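# Place the matching cover over the module on yellow plate

## Task

Three covers stand in holders. Find the one whose width is roughly 20 mm more than the module sitting on the yellow base plate, and set that cover down on the yellow plate so that it sits over the module. The other two covers must stay in their holders; pulling either out is a failure. The covers have thin walls that flex even under a gentle grip, and any dent beyond the very slightest fails the task. The cover must stay in place on its own at the end, not just because the robot is holding it.

## Robot and tools

Robot: one six-joint arm (UF850 type) with a Robotiq 2F-85 two-finger parallel gripper. There is one camera, cam_wrist, a 616x616 fisheye mounted on the wrist. Its intrinsics K, distortion D and T_world_to_cam come from a calibration done before the run and can be slightly off.

Frames: the scene frame has its origin on the table top directly under the arm base, with +z up and +y to the left when facing along +x. The base itself may sit slightly tilted. In the gripper frame the fingers point along +z and close along y. end_effector_position (metres) is the point midway between the pads when they are shut. Closed fingertips reach about 19 mm past it, and open ones about 6 mm. The fingertips also travel about 13 mm farther out as they close, so leave that clearance above surfaces. A flat block sticks out about 9 cm toward the gripper's +x and turns with it. The reported hand position gets less accurate at long reach.

Row layout (same for execute_actions and move): 9 numbers, each in [-1, 1]. The first six are joint offsets, always in this order: shoulder, elbow, waist, forearm roll, wrist pitch, wrist roll. They are not absolute angles. They are scaled so that 1.0 equals 2.036 rad. The last three are absolute gripper settings:
- position: +1 is fully open (85 mm). The pads touch near -0.8, and -1 keeps closing until blocked.
- force_limit: per-pad force, about 20 N at -1, 128 N at 0 and 235 N at +1 (measured on a 40 mm object closed slowly).
- speed: closing rate, about 20 mm/s at -1, 85 at 0 and 150 at +1. Faster closing adds up to about 12 N.
The covers dent easily, so grip with force_limit near -1 and a slow speed. To soften a grip that is already closed, open first and then close again. force_limit and speed only take effect once position changes by at least 0.01.

Joint ranges in rad: waist ±6.283, shoulder ±2.304, elbow -4.224 to 0.061, forearm roll ±6.283, wrist pitch ±2.164, wrist roll ±6.283. Real ends can differ by up to 0.010 rad. An action that pushes a joint more than 0.010 rad beyond its range is refused. If the first action of a call fails that check, or any action is malformed, the whole call is rejected and nothing moves.

execute_actions(actions): a list of actions. Each action is a list of 0 to 15 rows, and each row runs for one 1/30 s control step. If an action has fewer than 15 rows, its last row is held for the remaining steps, so every action lasts 0.5 s. Joint offsets in every row are measured from the angles at the start of that action, not from the previous row. For the first action of a call, that means the last angles a result reported. An empty list just returns the current state and images.

move(target, speed, blocking): target is one 9-number row. Its joint offsets count from the Joint positions of the most recent result that shows them. All joints follow paths that stay equally far along, so the hand traces a curve. The paths last 0.5 to 10 s and do not steer around obstacles. speed (0.01 to 2 rad/s, default 0.5) sets the peak rate of the joint with the farthest to go. Gripper values are applied at the start. With blocking=false the call returns after 0.5 s. Until a result shows the move has ended, use wait or stop before sending anything else. The extra "move:" line reports how it ended (done, off_target, moving, held, fault), limits=held or none, and which joint is farthest from its target. A target set well past a contact presses harder, and faster moves hit harder.

wait(seconds): 0 to 10 s while the arm holds its last command. stop(): brakes a running move, and the fingers keep going. zoom_image(camera="cam_wrist", region=[x0,y0,x1,y1]): pixel box in the latest image, top-left is (0,0), at most 504x504. read_manual(section="licences"): licence texts only. finished_scene(scene): pass the current scene number. This is final and reports whether the task succeeded.

Control limits: joint targets move at most 3.14 rad/s. Each step's target is kept within 0.623 rad of the measured angle. If the hand would end up more than 70 mm from where it is measured, the targets are scaled back. Large moves may therefore need several actions. A move left unfinished may not complete on its own, so command the rest of it.

Results: the state line gives the end-effector position, quaternion (wxyz) and velocities. Joint positions, velocities, targets and torques are listed in the joint order above (rad, rad/s). Torques carry offsets and noise. Step readings appear for execute_actions only, and HELD marks a step that was held back. object_status: 0 moving, 1 blocked while opening, 2 blocked while closing (a grip), 3 reached the setpoint or pads met. position_measured is in counts: 3 open, about 78 at 60 mm, 130 at 40 mm, 180 at 20 mm, 230 pads together. After a grip at force_limit -1, status stays at 2 even if the object slips away, so check the images. "joint command not followed" means the clearance check changed the targets. "joint sent to its limit" means a joint reached its end.

Hazards: a torque fault happens when contact load reaches a joint's limit (N m: waist 55.2, shoulder 55.2, elbow 46, forearm roll 24.8, wrist pitch 17.4, wrist roll 17.4, including the load carried). The arm then backs off, freezes for 10 s and drops the rest of the call. Holding loads heats the motors: MOTOR HOT appears from 65 °C, and at 80 °C an OVER-TEMPERATURE FAULT brakes the arm. The simulation keeps running while you compose a reply. Loose objects can be nudged now and then. Avoid dropping the cover, slamming or hard pushing, and disturbing the other two covers. Do not let anything fall off the table. Release the cover once it rests over the module, and move away before ending the scene.

Each tool is called after ">>>" by a JSON object that holds its "name" and its "arguments", one argument or row to a line.

## Session

>>> {"name": "execute_actions", "arguments": {
  "actions": []
}}

Scene clock: 0.00 s.
end_effector_position=(+0.5537, +0.2871, +0.2639) position_measured=3 object_status=3 end_effector_quat_wxyz=(+0.345, +0.904, +0.148, +0.204) end_effector_velocity=(+0.000, -0.000, +0.000) end_effector_angular_velocity=(+0.001, -0.000, -0.002)
Joint names: [shoulder, elbow, waist, forearm roll, wrist pitch, wrist roll]
Joint positions: [-2.053 -2.408  0.839  1.924  1.619  1.107]
Joint velocities: [ 0.001 -0.    -0.     0.     0.     0.001]
Joint torques (N m, as the arm reports them, + toward a larger angle): no reading
Joint targets: [-2.053 -2.408 0.839 1.924 1.619 1.107]
camera_calibration (this result's frames):
cam_wrist: T_world_to_cam=[[0.146088, -0.680049, 0.718465, -0.0855621], [-0.953963, -0.289139, -0.0797061, 0.661376], [0.26194, -0.673745, -0.690981, 0.378338], [0, 0, 0, 1]] pos_world=[0.544326, 0.387947, 0.375614]

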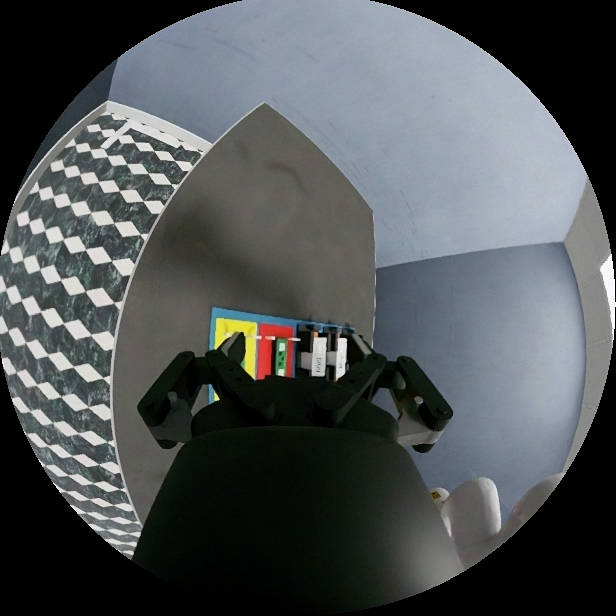

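>>> {"name": "zoom_image", "arguments": {
  "camera": "cam_wrist",
  "region": [190,290,390,410]
}}

Region (190, 290, 390, 410) of cam_wrist's 616x616 image, scaled by 2.520, with more detail than that image has; it fills the top 302 rows of this view, and the rest is white.

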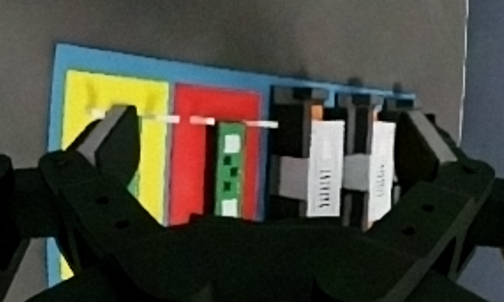

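>>> {"name": "move", "arguments": {
  "target": [0.2918,0.4794,-0.1334,0.1056,-0.4061,0.1610,1,-1,0],
  "speed": 0.8
}}

Scene clock: 91.50 s.
end_effector_position=(+0.4441, +0.2045, +0.1397) position_measured=3 object_status=3 end_effector_quat_wxyz=(+0.001, +0.998, +0.068, +0.000) end_effector_velocity=(-0.001, -0.000, -0.001) end_effector_angular_velocity=(+0.003, +0.002, +0.000)
Joint names: [shoulder, elbow, waist, forearm roll, wrist pitch, wrist roll]
Joint positions: [-1.46  -1.433  0.568  2.139  0.793  1.434]
Joint velocities: [ 0.001  0.003 -0.002  0.    -0.004 -0.   ]
Joint torques (N m, as the arm reports them, + toward a larger angle): [50.25 -9.6  29.39 -1.95  0.03  0.19]
Joint targets: [-1.459 -1.433 0.568 2.139 0.793 1.434]
move: done; limits=none; farthest joint: the shoulder, 0.001 radians from its target (0.594 radians at the start)
camera_calibration (this result's frames):
cam_wrist: T_world_to_cam=[[0.176424, -0.983621, 0.0369268, 0.10729], [-0.958809, -0.163246, 0.232456, 0.455764], [-0.22262, -0.0764164, -0.971906, 0.397897], [0, 0, 0, 1]] pos_world=[0.506642, 0.21034, 0.276812]

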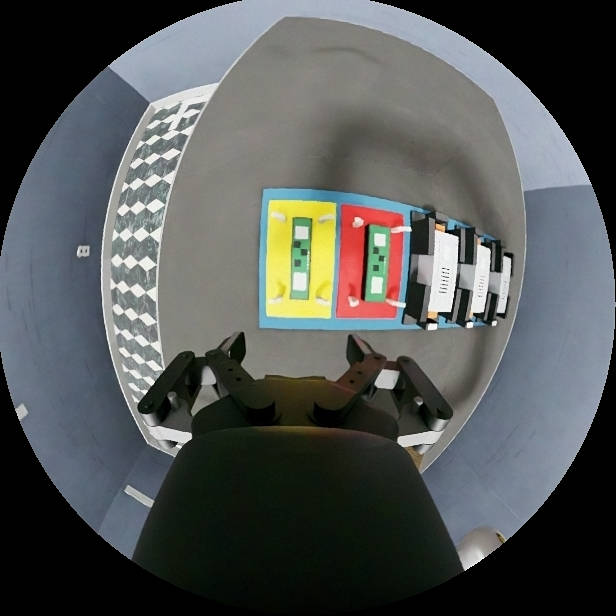

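>>> {"name": "zoom_image", "arguments": {
  "camera": "cam_wrist",
  "region": [250,185,420,335]
}}

>>> {"name": "zoom_image", "arguments": {
  "camera": "cam_wrist",
  "region": [265,200,345,280]
}}

>>> {"name": "zoom_image", "arguments": {
  "camera": "cam_wrist",
  "region": [260,250,340,330]
}}

Region (250, 185, 420, 335) of cam_wrist's 616x616 image, scaled by 2.965, with more detail than that image has; it fills the top 445 rows of this view, and the rest is white.

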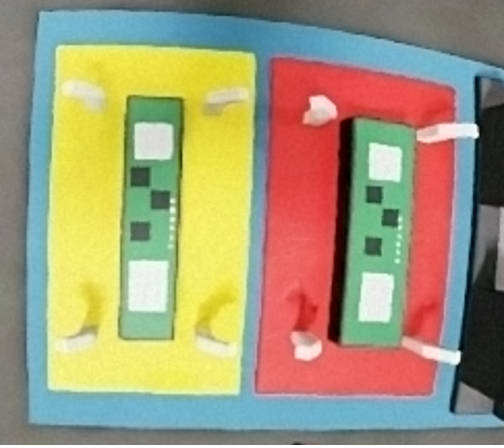

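Region (265, 200, 345, 280) of cam_wrist's 616x616 image, scaled by 6.300, with more detail than that image has.

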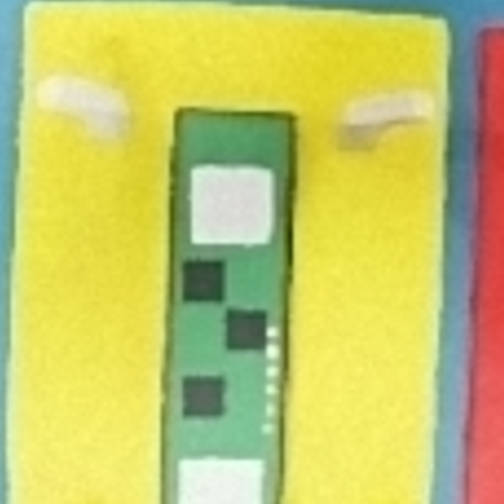

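Region (260, 250, 340, 330) of cam_wrist's 616x616 image, scaled by 6.300, with more detail than that image has.

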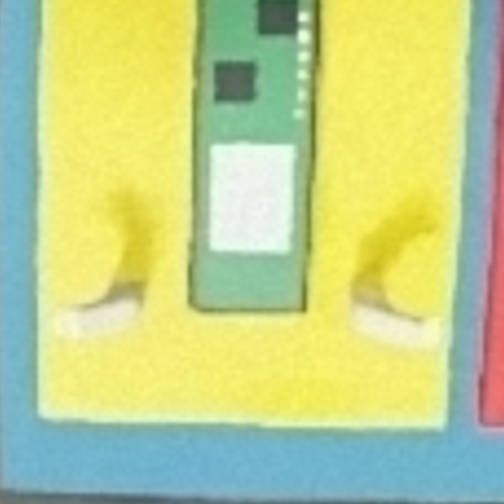

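>>> {"name": "zoom_image", "arguments": {
  "camera": "cam_wrist",
  "region": [400,205,530,335]
}}

Region (400, 205, 530, 335) of cam_wrist's 616x616 image, scaled by 3.877, with more detail than that image has.

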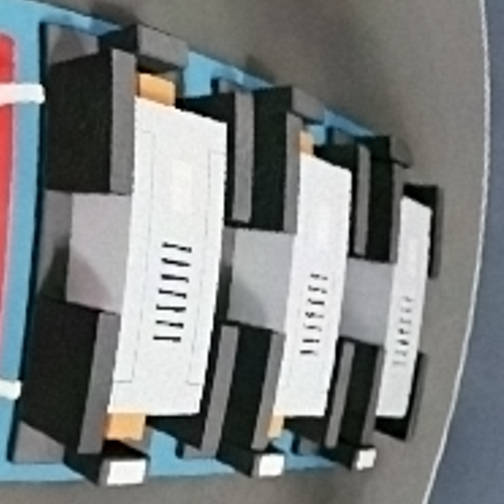

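>>> {"name": "move", "arguments": {
  "target": [0.2987,0.1314,-0.2904,-0.1381,0.0293,-0.2208,0.53,-1,0],
  "speed": 0.6
}}

>>> {"name": "zoom_image", "arguments": {
  "camera": "cam_wrist",
  "region": [150,210,370,390]
}}

Scene clock: 169.57 s.
end_effector_position=(+0.5611, -0.2073, +0.1251) position_measured=62 object_status=3 end_effector_quat_wxyz=(+0.000, +0.998, +0.066, +0.000) end_effector_velocity=(+0.000, -0.004, -0.000) end_effector_angular_velocity=(-0.003, +0.000, -0.003)
Joint names: [shoulder, elbow, waist, forearm roll, wrist pitch, wrist roll]
Joint positions: [-0.852 -1.165 -0.023  1.858  0.852  0.985]
Joint velocities: [ 0.003 -0.001 -0.004 -0.001  0.002 -0.002]
Joint torques (N m, as the arm reports them, + toward a larger angle): [40.78 -6.07 34.93 -2.03 -0.06  0.11]
Joint targets: [-0.851 -1.165 -0.023 1.858 0.852 0.985]
move: done; limits=none; farthest joint: the waist, 0.000 radians from its target (0.591 radians at the start)
camera_calibration (this result's frames):
cam_wrist: T_world_to_cam=[[0.172467, -0.984356, 0.0360395, -0.3157], [-0.959367, -0.159568, 0.232709, 0.505193], [-0.223318, -0.0747096, -0.971878, 0.379035], [0, 0, 0, 1]] pos_world=[0.623758, -0.20183, 0.262191]

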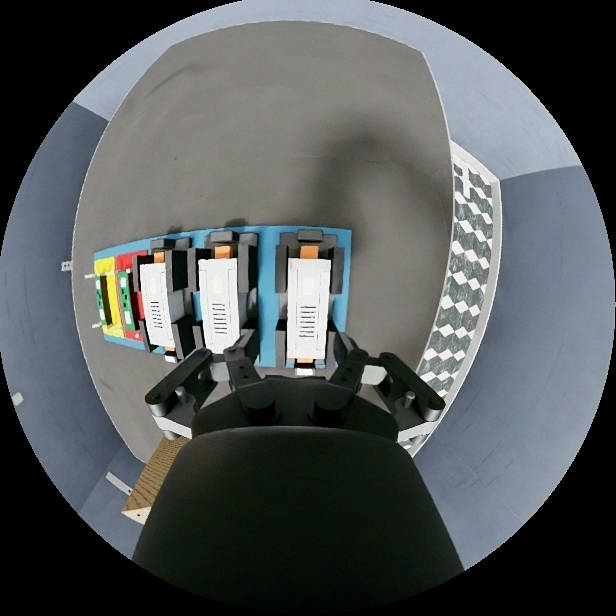

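Region (150, 210, 370, 390) of cam_wrist's 616x616 image, scaled by 2.291, with more detail than that image has; it fills the top 412 rows of this view, and the rest is white.

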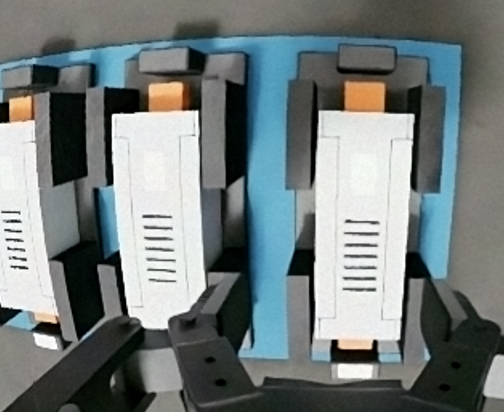

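>>> {"name": "zoom_image", "arguments": {
  "camera": "cam_wrist",
  "region": [270,240,350,320]
}}

>>> {"name": "zoom_image", "arguments": {
  "camera": "cam_wrist",
  "region": [180,240,260,320]
}}

>>> {"name": "zoom_image", "arguments": {
  "camera": "cam_wrist",
  "region": [120,240,200,320]
}}

>>> {"name": "zoom_image", "arguments": {
  "camera": "cam_wrist",
  "region": [270,300,350,380]
}}

Region (270, 240, 350, 320) of cam_wrist's 616x616 image, scaled by 6.300, with more detail than that image has.

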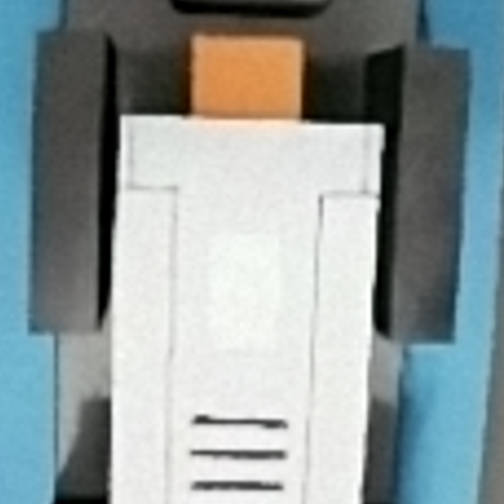

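Region (180, 240, 260, 320) of cam_wrist's 616x616 image, scaled by 6.300, with more detail than that image has.

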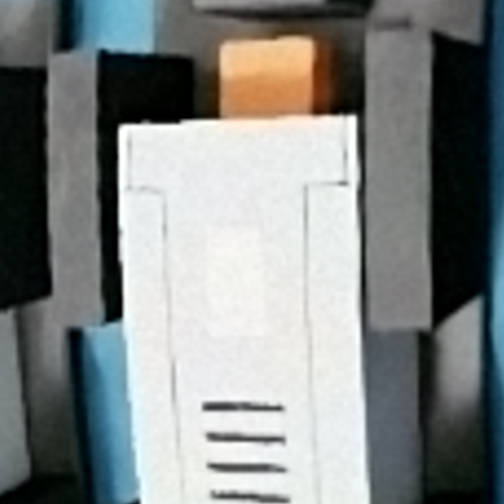

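Region (120, 240, 200, 320) of cam_wrist's 616x616 image, scaled by 6.300, with more detail than that image has.

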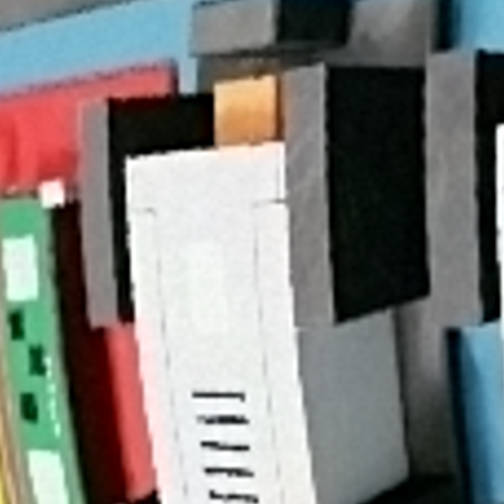

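Region (270, 300, 350, 380) of cam_wrist's 616x616 image, scaled by 6.300, with more detail than that image has.

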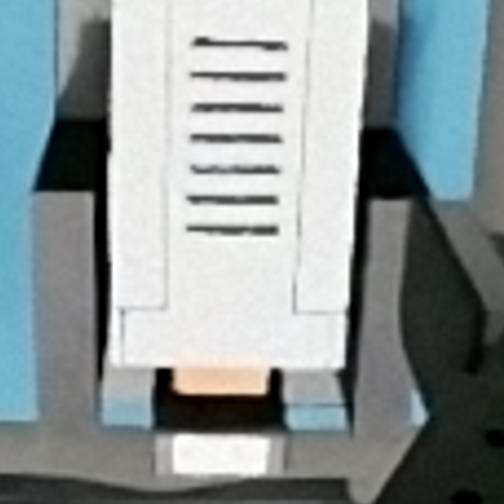

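>>> {"name": "move", "arguments": {
  "target": [-0.06046,-0.03197,-0.06056,-0.08075,-0.02215,0.03158,0.53,-1,0],
  "speed": 0.15
}}

>>> {"name": "zoom_image", "arguments": {
  "camera": "cam_wrist",
  "region": [225,230,375,380]
}}

Scene clock: 289.67 s.
end_effector_position=(+0.5646, -0.2182, +0.0374) position_measured=62 object_status=3 end_effector_quat_wxyz=(+0.001, +0.998, +0.067, +0.000) end_effector_velocity=(-0.001, +0.000, -0.002) end_effector_angular_velocity=(+0.000, +0.002, +0.002)
Joint names: [shoulder, elbow, waist, forearm roll, wrist pitch, wrist roll]
Joint positions: [-0.975 -1.23  -0.146  1.694  0.807  1.049]
Joint velocities: [-0.002 -0.    -0.002 -0.002 -0.001 -0.   ]
Joint torques (N m, as the arm reports them, + toward a larger angle): [42.04 -4.38 35.42 -2.31 -0.15  0.11]
Joint targets: [-0.975 -1.230 -0.146 1.694 0.807 1.049]
move: done; limits=none; farthest joint: the waist, 0.000 radians from its target (0.123 radians at the start)
camera_calibration (this result's frames):
cam_wrist: T_world_to_cam=[[0.175712, -0.983755, 0.0367735, -0.325548], [-0.958914, -0.162585, 0.232485, 0.526327], [-0.22273, -0.0761131, -0.971904, 0.293102], [0, 0, 0, 1]] pos_world=[0.627187, -0.212378, 0.174475]

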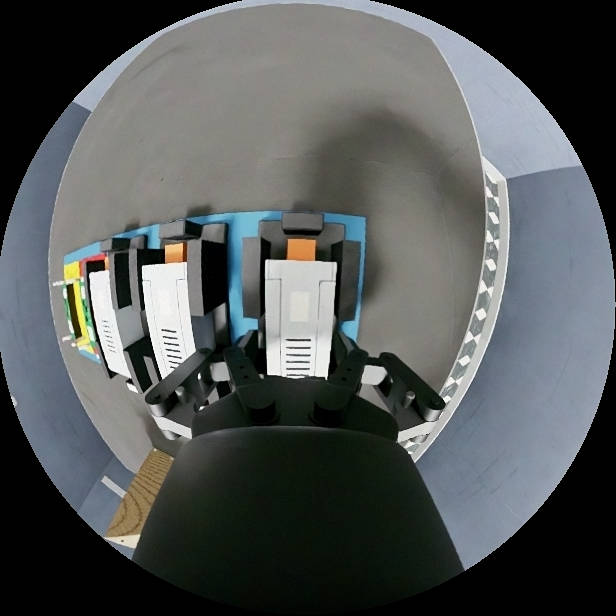

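Region (225, 230, 375, 380) of cam_wrist's 616x616 image, scaled by 3.360, with more detail than that image has.

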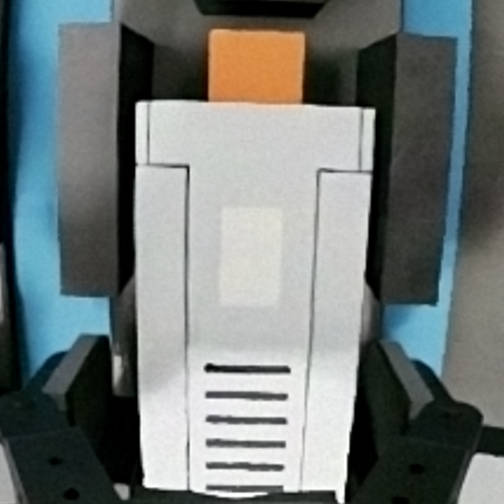

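>>> {"name": "move", "arguments": {
  "target": [0.00074,-0.00012,-0.00073,0.00013,-0.00008,-0.00121,0.22,-1,-0.5],
  "speed": 0.02
}}

>>> {"name": "zoom_image", "arguments": {
  "camera": "cam_wrist",
  "region": [225,230,375,380]
}}

Scene clock: 329.03 s.
end_effector_position=(+0.5648, -0.2194, +0.0374) position_measured=101 object_status=3 end_effector_quat_wxyz=(+0.001, +0.998, +0.067, +0.000) end_effector_velocity=(-0.001, -0.000, -0.001) end_effector_angular_velocity=(-0.001, +0.001, -0.001)
Joint names: [shoulder, elbow, waist, forearm roll, wrist pitch, wrist roll]
Joint positions: [-0.973 -1.231 -0.147  1.694  0.807  1.047]
Joint velocities: [-0.001 -0.    -0.001 -0.     0.001  0.001]
Joint torques (N m, as the arm reports them, + toward a larger angle): [41.58 -4.81 35.23 -2.42 -0.07  0.13]
Joint targets: [-0.973 -1.231 -0.147 1.694 0.807 1.047]
move: done; limits=none; farthest joint: the waist, 0.000 radians from its target (0.001 radians at the start)
camera_calibration (this result's frames):
cam_wrist: T_world_to_cam=[[0.175711, -0.983755, 0.0367716, -0.326836], [-0.958915, -0.162585, 0.232482, 0.526285], [-0.222727, -0.0761106, -0.971905, 0.293041], [0, 0, 0, 1]] pos_world=[0.62736, -0.213657, 0.174475]

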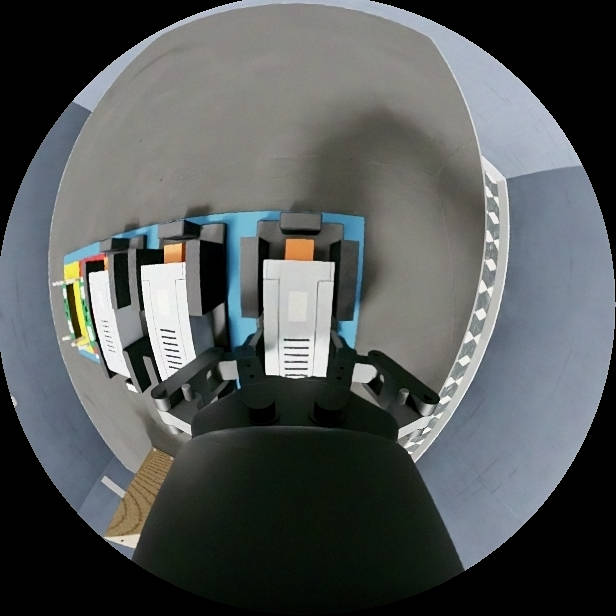

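Region (225, 230, 375, 380) of cam_wrist's 616x616 image, scaled by 3.360, with more detail than that image has.

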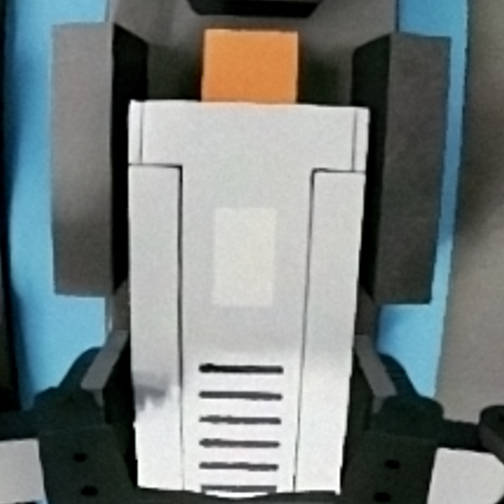

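Now a light grip to check centring and stiffness.

>>> {"name": "move", "arguments": {
  "target": [0,0,0,0,0,0,-1,-1,-1],
  "speed": 0.02
}}

>>> {"name": "zoom_image", "arguments": {
  "camera": "cam_wrist",
  "region": [225,230,375,380]
}}

Scene clock: 333.27 s.
end_effector_position=(+0.5650, -0.2197, +0.0376) position_measured=122 object_status=2 end_effector_quat_wxyz=(+0.001, +0.998, +0.067, +0.000) end_effector_velocity=(+0.000, -0.000, -0.000) end_effector_angular_velocity=(+0.001, -0.000, -0.002)
Joint names: [shoulder, elbow, waist, forearm roll, wrist pitch, wrist roll]
Joint positions: [-0.973 -1.231 -0.147  1.694  0.807  1.047]
Joint velocities: [ 0.    -0.    -0.001 -0.    -0.002  0.001]
Joint torques (N m, as the arm reports them, + toward a larger angle): [36.48 -3.84 31.88 -2.65 -0.89  0.15]
Joint targets: [-0.973 -1.231 -0.147 1.694 0.807 1.047]
move: done; limits=none; farthest joint: the waist, 0.000 radians from its target (0.000 radians at the start)
camera_calibration (this result's frames):
cam_wrist: T_world_to_cam=[[0.175431, -0.983785, 0.0373069, -0.32695], [-0.959023, -0.162206, 0.232302, 0.526537], [-0.222484, -0.0765311, -0.971928, 0.293061], [0, 0, 0, 1]] pos_world=[0.62752, -0.213813, 0.174716]

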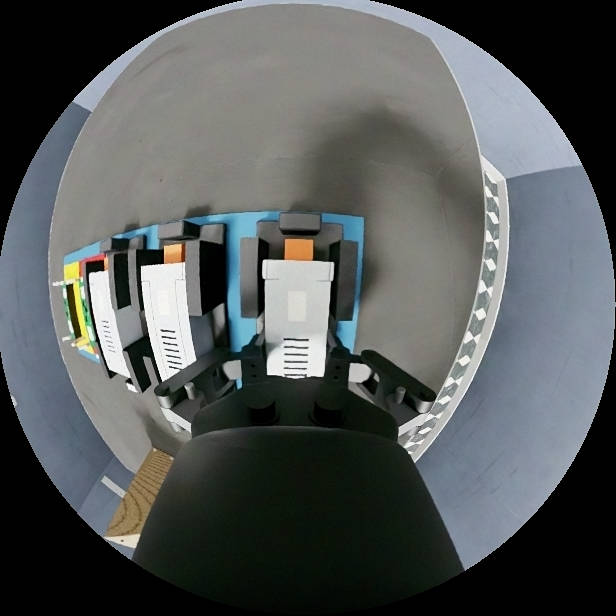

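Region (225, 230, 375, 380) of cam_wrist's 616x616 image, scaled by 3.360, with more detail than that image has.

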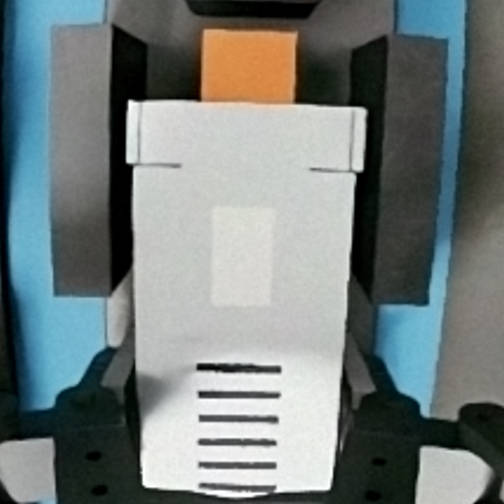

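>>> {"name": "move", "arguments": {
  "target": [0.00006,0,-0.00006,0,0,-0.0001,-0.98,-0.78,-1],
  "speed": 0.02
}}

>>> {"name": "zoom_image", "arguments": {
  "camera": "cam_wrist",
  "region": [225,230,375,380]
}}

Scene clock: 375.40 s.
end_effector_position=(+0.5650, -0.2196, +0.0376) position_measured=130 object_status=2 end_effector_quat_wxyz=(+0.001, +0.998, +0.067, +0.000) end_effector_velocity=(-0.001, -0.000, -0.001) end_effector_angular_velocity=(-0.002, +0.002, +0.001)
Joint names: [shoulder, elbow, waist, forearm roll, wrist pitch, wrist roll]
Joint positions: [-0.973 -1.231 -0.147  1.694  0.807  1.047]
Joint velocities: [-0.001 -0.    -0.     0.     0.003 -0.   ]
Joint torques (N m, as the arm reports them, + toward a larger angle): [33.56 -3.7  30.22 -2.66 -1.04  0.05]
Joint targets: [-0.973 -1.231 -0.147 1.694 0.807 1.047]
move: done; limits=none; farthest joint: the waist, 0.000 radians from its target (0.000 radians at the start)
camera_calibration (this result's frames):
cam_wrist: T_world_to_cam=[[0.17562, -0.983762, 0.0370174, -0.326983], [-0.958999, -0.162462, 0.232222, 0.526456], [-0.222437, -0.0762827, -0.971958, 0.29309], [0, 0, 0, 1]] pos_world=[0.62749, -0.213787, 0.17472]

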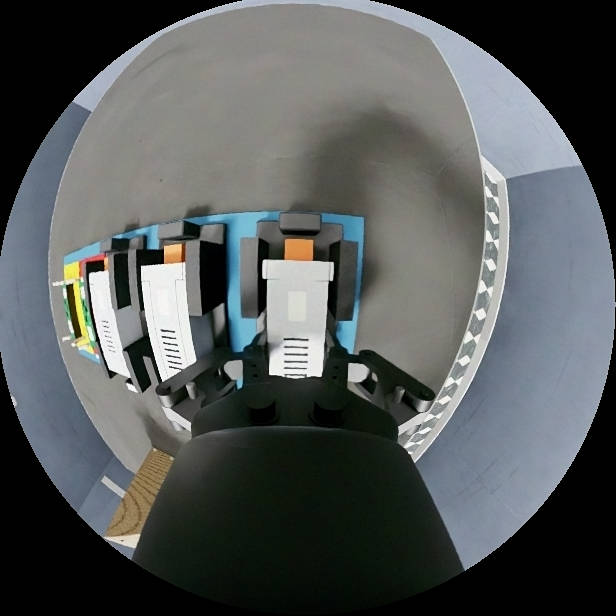

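Region (225, 230, 375, 380) of cam_wrist's 616x616 image, scaled by 3.360, with more detail than that image has.

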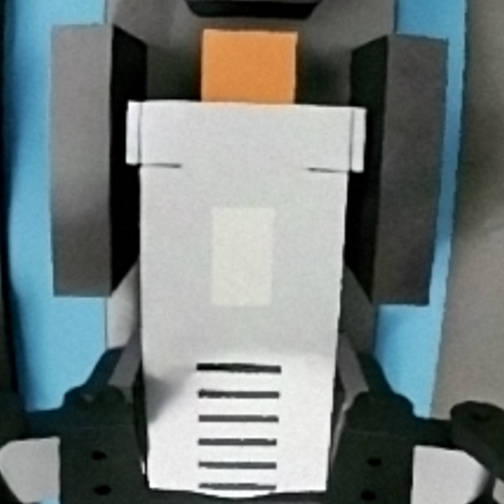

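>>> {"name": "move", "arguments": {
  "target": [0.0021,0.00108,0.00139,0.00228,0.00047,-0.00135,-0.98,-0.78,-1],
  "speed": 0.01
}}

>>> {"name": "zoom_image", "arguments": {
  "camera": "cam_wrist",
  "region": [225,230,375,380]
}}

Scene clock: 383.17 s.
end_effector_position=(+0.5646, -0.2197, +0.0398) position_measured=130 object_status=2 end_effector_quat_wxyz=(+0.000, +0.998, +0.068, +0.000) end_effector_velocity=(+0.001, -0.000, +0.002) end_effector_angular_velocity=(-0.000, -0.001, -0.002)
Joint names: [shoulder, elbow, waist, forearm roll, wrist pitch, wrist roll]
Joint positions: [-0.969 -1.228 -0.145  1.699  0.808  1.044]
Joint velocities: [0.002 0.    0.002 0.002 0.    0.   ]
Joint torques (N m, as the arm reports them, + toward a larger angle): [49.41 -4.99 42.75 -1.93  0.09  0.08]
Joint targets: [-0.969 -1.228 -0.144 1.699 0.808 1.044]
move: done; limits=none; farthest joint: the elbow, 0.001 radians from its target (0.002 radians at the start)
camera_calibration (this result's frames):
cam_wrist: T_world_to_cam=[[0.175974, -0.983712, 0.0366547, -0.327247], [-0.958808, -0.162846, 0.232739, 0.52542], [-0.222979, -0.0761008, -0.971848, 0.29551], [0, 0, 0, 1]] pos_world=[0.627256, -0.213865, 0.1769]

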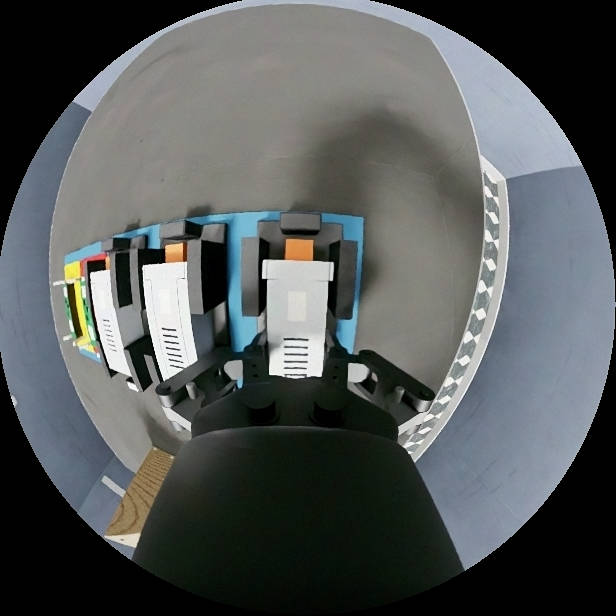

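Region (225, 230, 375, 380) of cam_wrist's 616x616 image, scaled by 3.360, with more detail than that image has.

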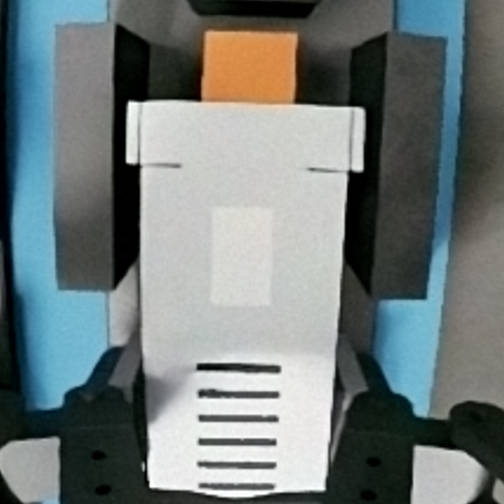

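>>> {"name": "move", "arguments": {
  "target": [0.0047,0.00262,0.00367,0.0054,0.0012,-0.00268,-0.98,-0.78,-1],
  "speed": 0.01
}}

>>> {"name": "zoom_image", "arguments": {
  "camera": "cam_wrist",
  "region": [225,230,375,380]
}}

Scene clock: 394.03 s.
end_effector_position=(+0.5647, -0.2197, +0.0458) position_measured=130 object_status=2 end_effector_quat_wxyz=(+0.000, +0.998, +0.068, +0.000) end_effector_velocity=(-0.001, +0.000, -0.000) end_effector_angular_velocity=(-0.000, +0.001, +0.001)
Joint names: [shoulder, elbow, waist, forearm roll, wrist pitch, wrist roll]
Joint positions: [-0.959 -1.223 -0.137  1.71   0.81   1.038]
Joint velocities: [-0.001  0.    -0.     0.     0.001 -0.001]
Joint torques (N m, as the arm reports them, + toward a larger angle): [47.91 -5.27 42.88 -1.86 -0.11  0.22]
Joint targets: [-0.959 -1.223 -0.137 1.710 0.810 1.038]
move: done; limits=none; farthest joint: the waist, 0.000 radians from its target (0.007 radians at the start)
camera_calibration (this result's frames):
cam_wrist: T_world_to_cam=[[0.175901, -0.983724, 0.0366884, -0.32747], [-0.958839, -0.162774, 0.232663, 0.524077], [-0.222904, -0.0761038, -0.971865, 0.301274], [0, 0, 0, 1]] pos_world=[0.627263, -0.213906, 0.182879]

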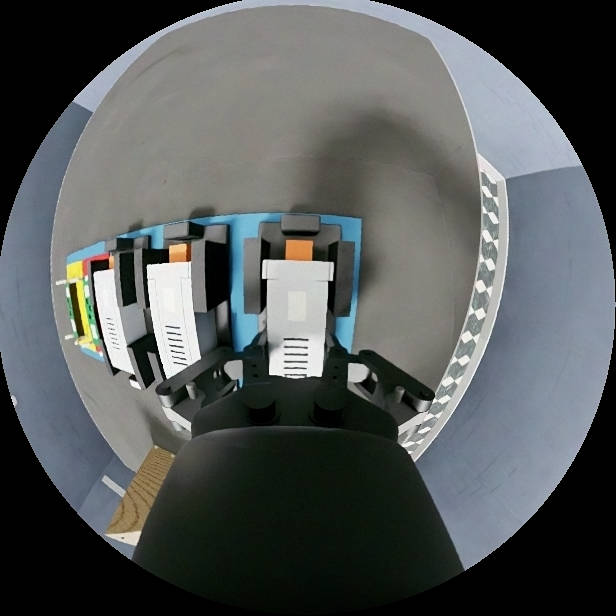

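Region (225, 230, 375, 380) of cam_wrist's 616x616 image, scaled by 3.360, with more detail than that image has.

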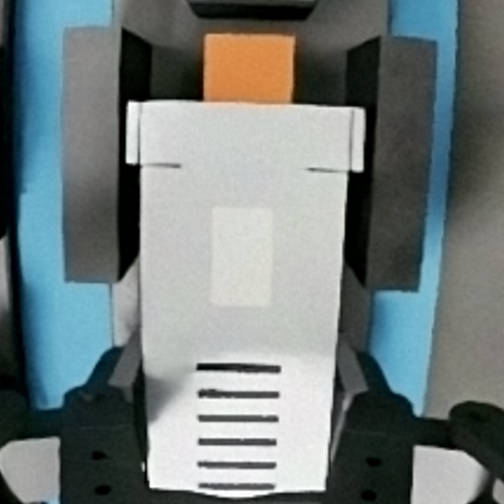

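>>> {"name": "move", "arguments": {
  "target": [0.00624,0.00342,0.0049,0.00724,0.00166,-0.00362,-0.98,-0.78,-1],
  "speed": 0.01
}}

>>> {"name": "zoom_image", "arguments": {
  "camera": "cam_wrist",
  "region": [225,230,375,380]
}}

Scene clock: 401.23 s.
end_effector_position=(+0.5645, -0.2197, +0.0538) position_measured=130 object_status=2 end_effector_quat_wxyz=(+0.000, +0.998, +0.068, +0.000) end_effector_velocity=(-0.000, +0.001, -0.000) end_effector_angular_velocity=(+0.001, +0.000, +0.000)
Joint names: [shoulder, elbow, waist, forearm roll, wrist pitch, wrist roll]
Joint positions: [-0.947 -1.216 -0.127  1.724  0.814  1.031]
Joint velocities: [-0.001 -0.     0.     0.001 -0.001 -0.   ]
Joint torques (N m, as the arm reports them, + toward a larger angle): [48.77 -5.47 40.95 -1.73  0.6   0.12]
Joint targets: [-0.947 -1.216 -0.127 1.724 0.814 1.031]
move: done; limits=none; farthest joint: the shoulder, 0.001 radians from its target (0.013 radians at the start)
camera_calibration (this result's frames):
cam_wrist: T_world_to_cam=[[0.175902, -0.983728, 0.0365866, -0.327693], [-0.958827, -0.162795, 0.232697, 0.522106], [-0.222954, -0.0760121, -0.971861, 0.309012], [0, 0, 0, 1]] pos_world=[0.627147, -0.213875, 0.190813]

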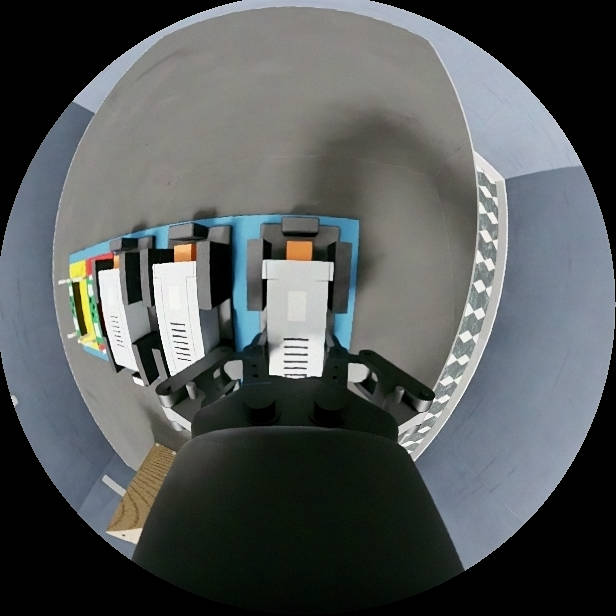

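Region (225, 230, 375, 380) of cam_wrist's 616x616 image, scaled by 3.360, with more detail than that image has.

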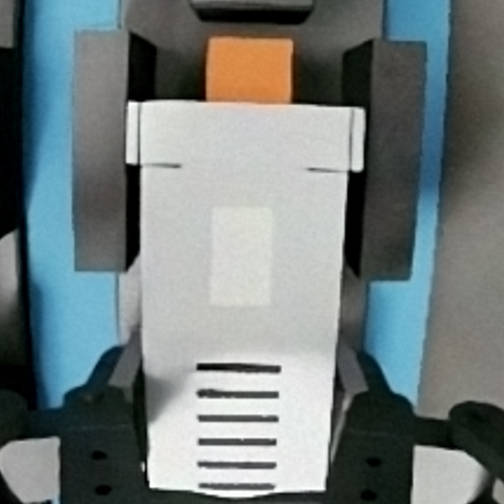

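>>> {"name": "move", "arguments": {
  "target": [0.00775,0.0041,0.00614,0.00912,0.00217,-0.00458,-0.98,-0.78,-1],
  "speed": 0.012
}}

>>> {"name": "zoom_image", "arguments": {
  "camera": "cam_wrist",
  "region": [225,230,375,380]
}}

Scene clock: 407.83 s.
end_effector_position=(+0.5643, -0.2196, +0.0637) position_measured=130 object_status=2 end_effector_quat_wxyz=(+0.000, +0.998, +0.067, +0.000) end_effector_velocity=(-0.001, +0.000, -0.000) end_effector_angular_velocity=(+0.000, +0.002, -0.000)
Joint names: [shoulder, elbow, waist, forearm roll, wrist pitch, wrist roll]
Joint positions: [-0.931 -1.208 -0.115  1.743  0.818  1.022]
Joint velocities: [-0.     0.001 -0.     0.001  0.     0.   ]
Joint torques (N m, as the arm reports them, + toward a larger angle): [41.41 -5.43 34.75 -2.38 -0.07  0.21]
Joint targets: [-0.931 -1.208 -0.115 1.743 0.818 1.022]
move: done; limits=none; farthest joint: the waist, 0.000 radians from its target (0.013 radians at the start)
camera_calibration (this result's frames):
cam_wrist: T_world_to_cam=[[0.17581, -0.983749, 0.0364485, -0.327899], [-0.958833, -0.162734, 0.232716, 0.519635], [-0.223003, -0.0758617, -0.971861, 0.318715], [0, 0, 0, 1]] pos_world=[0.626965, -0.21383, 0.200771]

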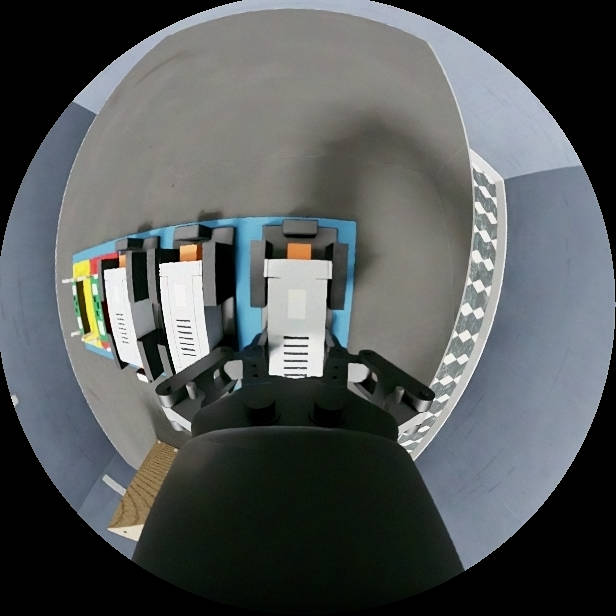

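Region (225, 230, 375, 380) of cam_wrist's 616x616 image, scaled by 3.360, with more detail than that image has.

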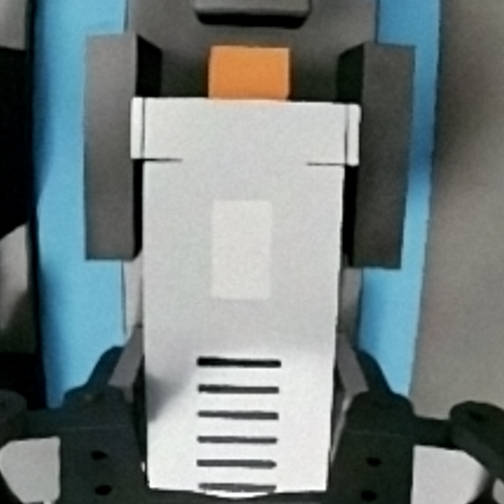

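>>> {"name": "move", "arguments": {
  "target": [0.02642,0.01105,0.02271,0.03448,0.00971,-0.01913,0.043,-0.78,-1],
  "speed": 0.09
}}

>>> {"name": "zoom_image", "arguments": {
  "camera": "cam_wrist",
  "region": [225,230,375,380]
}}

Scene clock: 461.23 s.
end_effector_position=(+0.5645, -0.2192, +0.0999) position_measured=123 object_status=3 end_effector_quat_wxyz=(+0.000, +0.998, +0.068, -0.000) end_effector_velocity=(+0.000, -0.000, +0.001) end_effector_angular_velocity=(-0.001, -0.000, +0.001)
Joint names: [shoulder, elbow, waist, forearm roll, wrist pitch, wrist roll]
Joint positions: [-0.878 -1.185 -0.069  1.813  0.838  0.983]
Joint velocities: [ 0.002  0.     0.002  0.002  0.002 -0.002]
Joint torques (N m, as the arm reports them, + toward a larger angle): [40.09 -5.77 34.54 -2.1  -0.02  0.07]
Joint targets: [-0.877 -1.185 -0.069 1.813 0.838 0.983]
move: done; limits=none; farthest joint: the waist, 0.000 radians from its target (0.046 radians at the start)
camera_calibration (this result's frames):
cam_wrist: T_world_to_cam=[[0.176753, -0.983577, 0.0365358, -0.329346], [-0.958567, -0.163596, 0.233209, 0.511006], [-0.223402, -0.0762424, -0.97174, 0.35405], [0, 0, 0, 1]] pos_world=[0.627142, -0.213345, 0.236906]

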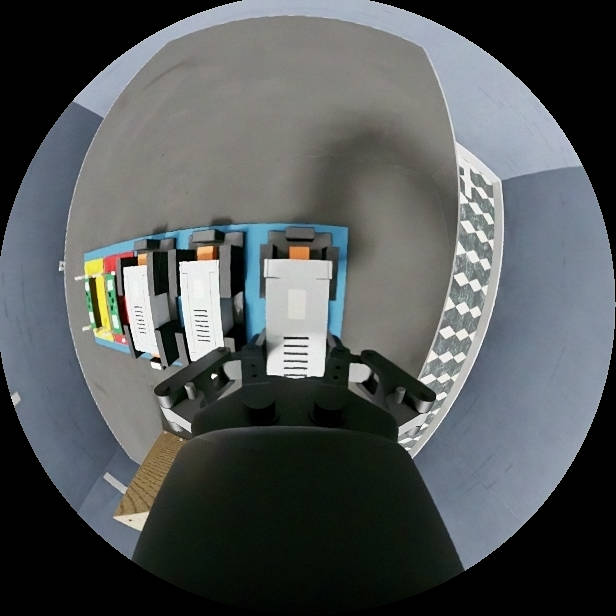

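Region (225, 230, 375, 380) of cam_wrist's 616x616 image, scaled by 3.360, with more detail than that image has.

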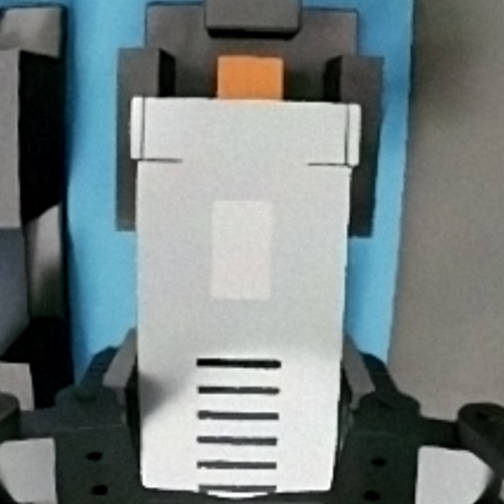

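>>> {"name": "move", "arguments": {
  "target": [-0.33919,-0.18541,0.26739,0.05427,-0.0222,0.25825,0.043,-0.78,-1],
  "speed": 0.5
}}

>>> {"name": "zoom_image", "arguments": {
  "camera": "cam_wrist",
  "region": [225,230,375,380]
}}

Scene clock: 514.00 s.
end_effector_position=(+0.5067, +0.2103, +0.0882) position_measured=123 object_status=3 end_effector_quat_wxyz=(-0.003, +0.996, +0.067, +0.051) end_effector_velocity=(-0.003, +0.002, -0.002) end_effector_angular_velocity=(-0.002, +0.001, +0.003)
Joint names: [shoulder, elbow, waist, forearm roll, wrist pitch, wrist roll]
Joint positions: [-1.567 -1.563  0.475  1.923  0.793  1.508]
Joint velocities: [-0.005  0.     0.004  0.001 -0.001  0.002]
Joint torques (N m, as the arm reports them, + toward a larger angle): [52.5  -9.26 31.65 -2.11 -0.1   0.07]
Joint targets: [-1.568 -1.563 0.476 1.923 0.793 1.509]
move: done; limits=none; farthest joint: the shoulder, 0.001 radians from its target (0.691 radians at the start)
camera_calibration (this result's frames):
cam_wrist: T_world_to_cam=[[0.171427, -0.984381, 0.0400927, 0.106246], [-0.977355, -0.164798, 0.132733, 0.547232], [-0.124053, -0.0619389, -0.990341, 0.310843], [0, 0, 0, 1]] pos_world=[0.555187, 0.214022, 0.230945]

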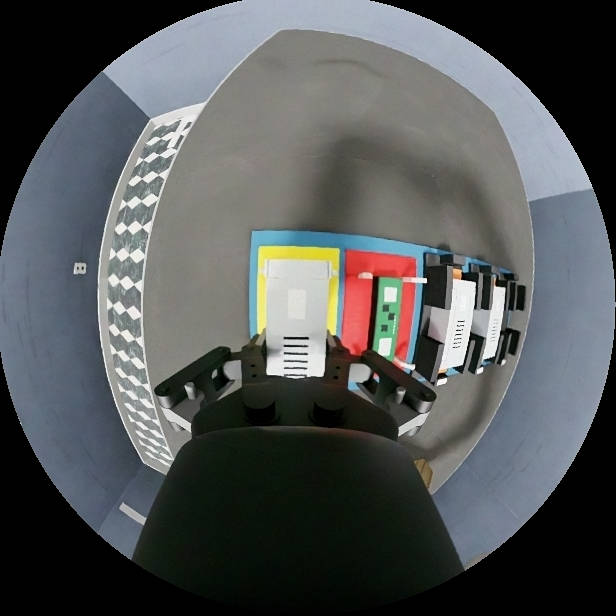

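Region (225, 230, 375, 380) of cam_wrist's 616x616 image, scaled by 3.360, with more detail than that image has.

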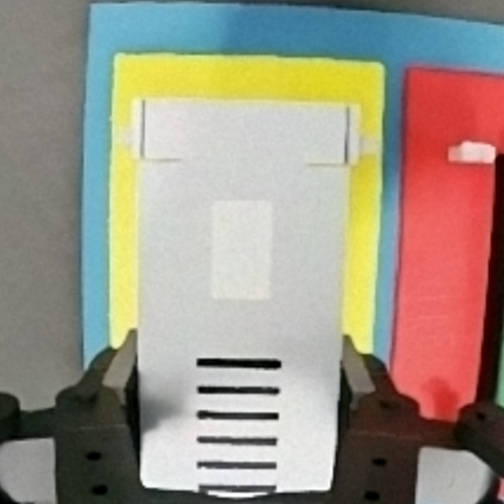

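>>> {"name": "execute_actions", "arguments": {
  "actions": []
}}

>>> {"name": "move", "arguments": {
  "target": [-0.0191,-0.0094,-0.01533,-0.02451,-0.00289,0.01304,0.043,-0.78,-1],
  "speed": 0.06
}}

>>> {"name": "zoom_image", "arguments": {
  "camera": "cam_wrist",
  "region": [225,230,375,380]
}}

Scene clock: 565.30 s.
end_effector_position=(+0.5063, +0.2106, +0.0881) position_measured=123 object_status=3 end_effector_quat_wxyz=(-0.003, +0.996, +0.067, +0.051) end_effector_velocity=(+0.001, +0.000, +0.001) end_effector_angular_velocity=(+0.001, -0.001, -0.000)
Joint names: [shoulder, elbow, waist, forearm roll, wrist pitch, wrist roll]
Joint positions: [-1.568 -1.563  0.476  1.923  0.793  1.509]
Joint velocities: [ 0.001 -0.     0.    -0.    -0.    -0.   ]
Joint torques (N m, as the arm reports them, + toward a larger angle): [52.52 -8.86 32.62 -2.32 -0.03  0.22]
Joint targets: [-1.568 -1.563 0.476 1.923 0.793 1.509]
camera_calibration (this result's frames):
cam_wrist: T_world_to_cam=[[0.172035, -0.984272, 0.0401569, 0.106302], [-0.977246, -0.165389, 0.132803, 0.546997], [-0.124073, -0.06209, -0.990329, 0.310725], [0, 0, 0, 1]] pos_world=[0.554816, 0.21439, 0.230808]

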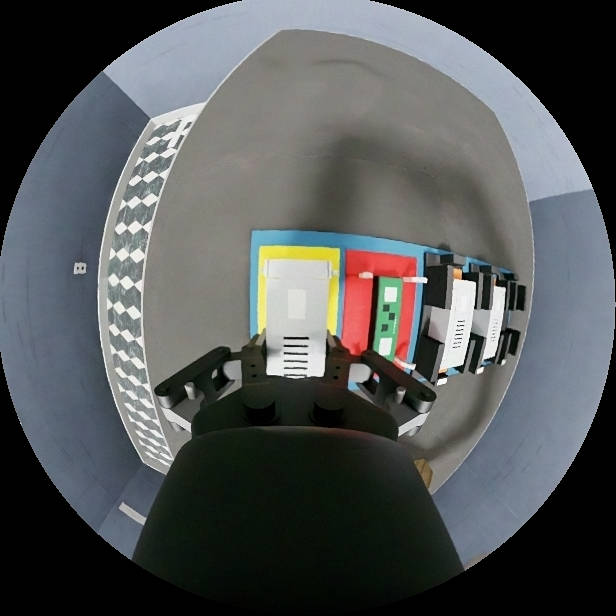

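Scene clock: 566.47 s.
end_effector_position=(+0.5064, +0.2106, +0.0622) position_measured=123 object_status=3 end_effector_quat_wxyz=(-0.003, +0.996, +0.067, +0.051) end_effector_velocity=(-0.000, +0.000, -0.001) end_effector_angular_velocity=(+0.001, +0.000, +0.001)
Joint names: [shoulder, elbow, waist, forearm roll, wrist pitch, wrist roll]
Joint positions: [-1.607 -1.582  0.445  1.874  0.787  1.535]
Joint velocities: [-0.001 -0.    -0.001 -0.001 -0.001 -0.001]
Joint torques (N m, as the arm reports them, + toward a larger angle): [52.76 -8.49 32.13 -2.49 -0.02  0.08]
Joint targets: [-1.607 -1.582 0.444 1.873 0.787 1.535]
move: done; limits=none; farthest joint: the wrist roll, 0.001 radians from its target (0.027 radians at the start)
camera_calibration (this result's frames):
cam_wrist: T_world_to_cam=[[0.171975, -0.984283, 0.0401445, 0.107353], [-0.977271, -0.165338, 0.132683, 0.550531], [-0.12396, -0.0620501, -0.990345, 0.285031], [0, 0, 0, 1]] pos_world=[0.554888, 0.214376, 0.204923]

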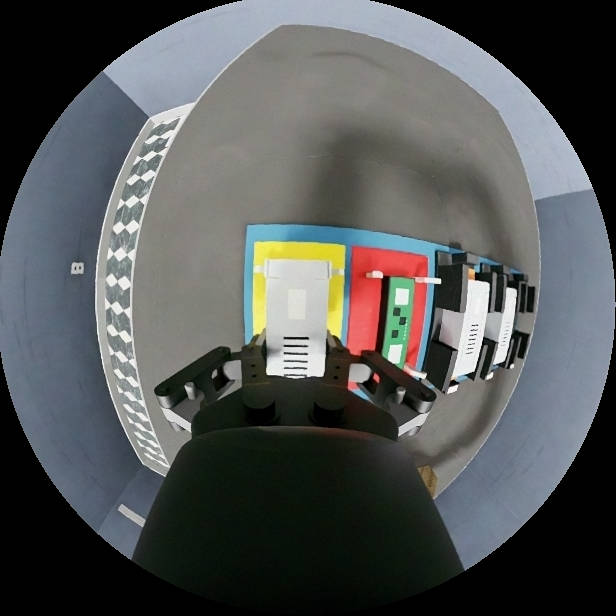

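Region (225, 230, 375, 380) of cam_wrist's 616x616 image, scaled by 3.360, with more detail than that image has.

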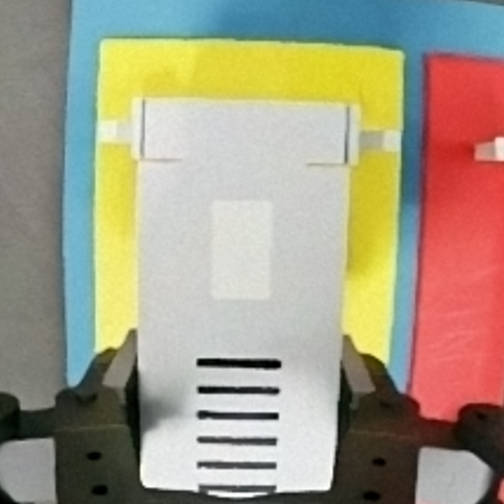

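>>> {"name": "zoom_image", "arguments": {
  "camera": "cam_wrist",
  "region": [245,235,355,295]
}}

Region (245, 235, 355, 295) of cam_wrist's 616x616 image, scaled by 4.582, with more detail than that image has; it fills the top 275 rows of this view, and the rest is white.

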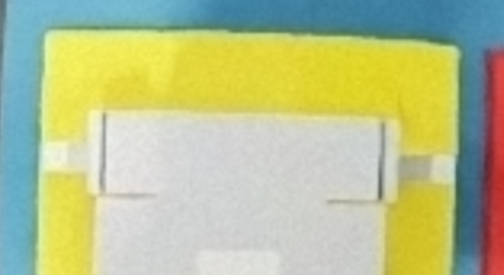

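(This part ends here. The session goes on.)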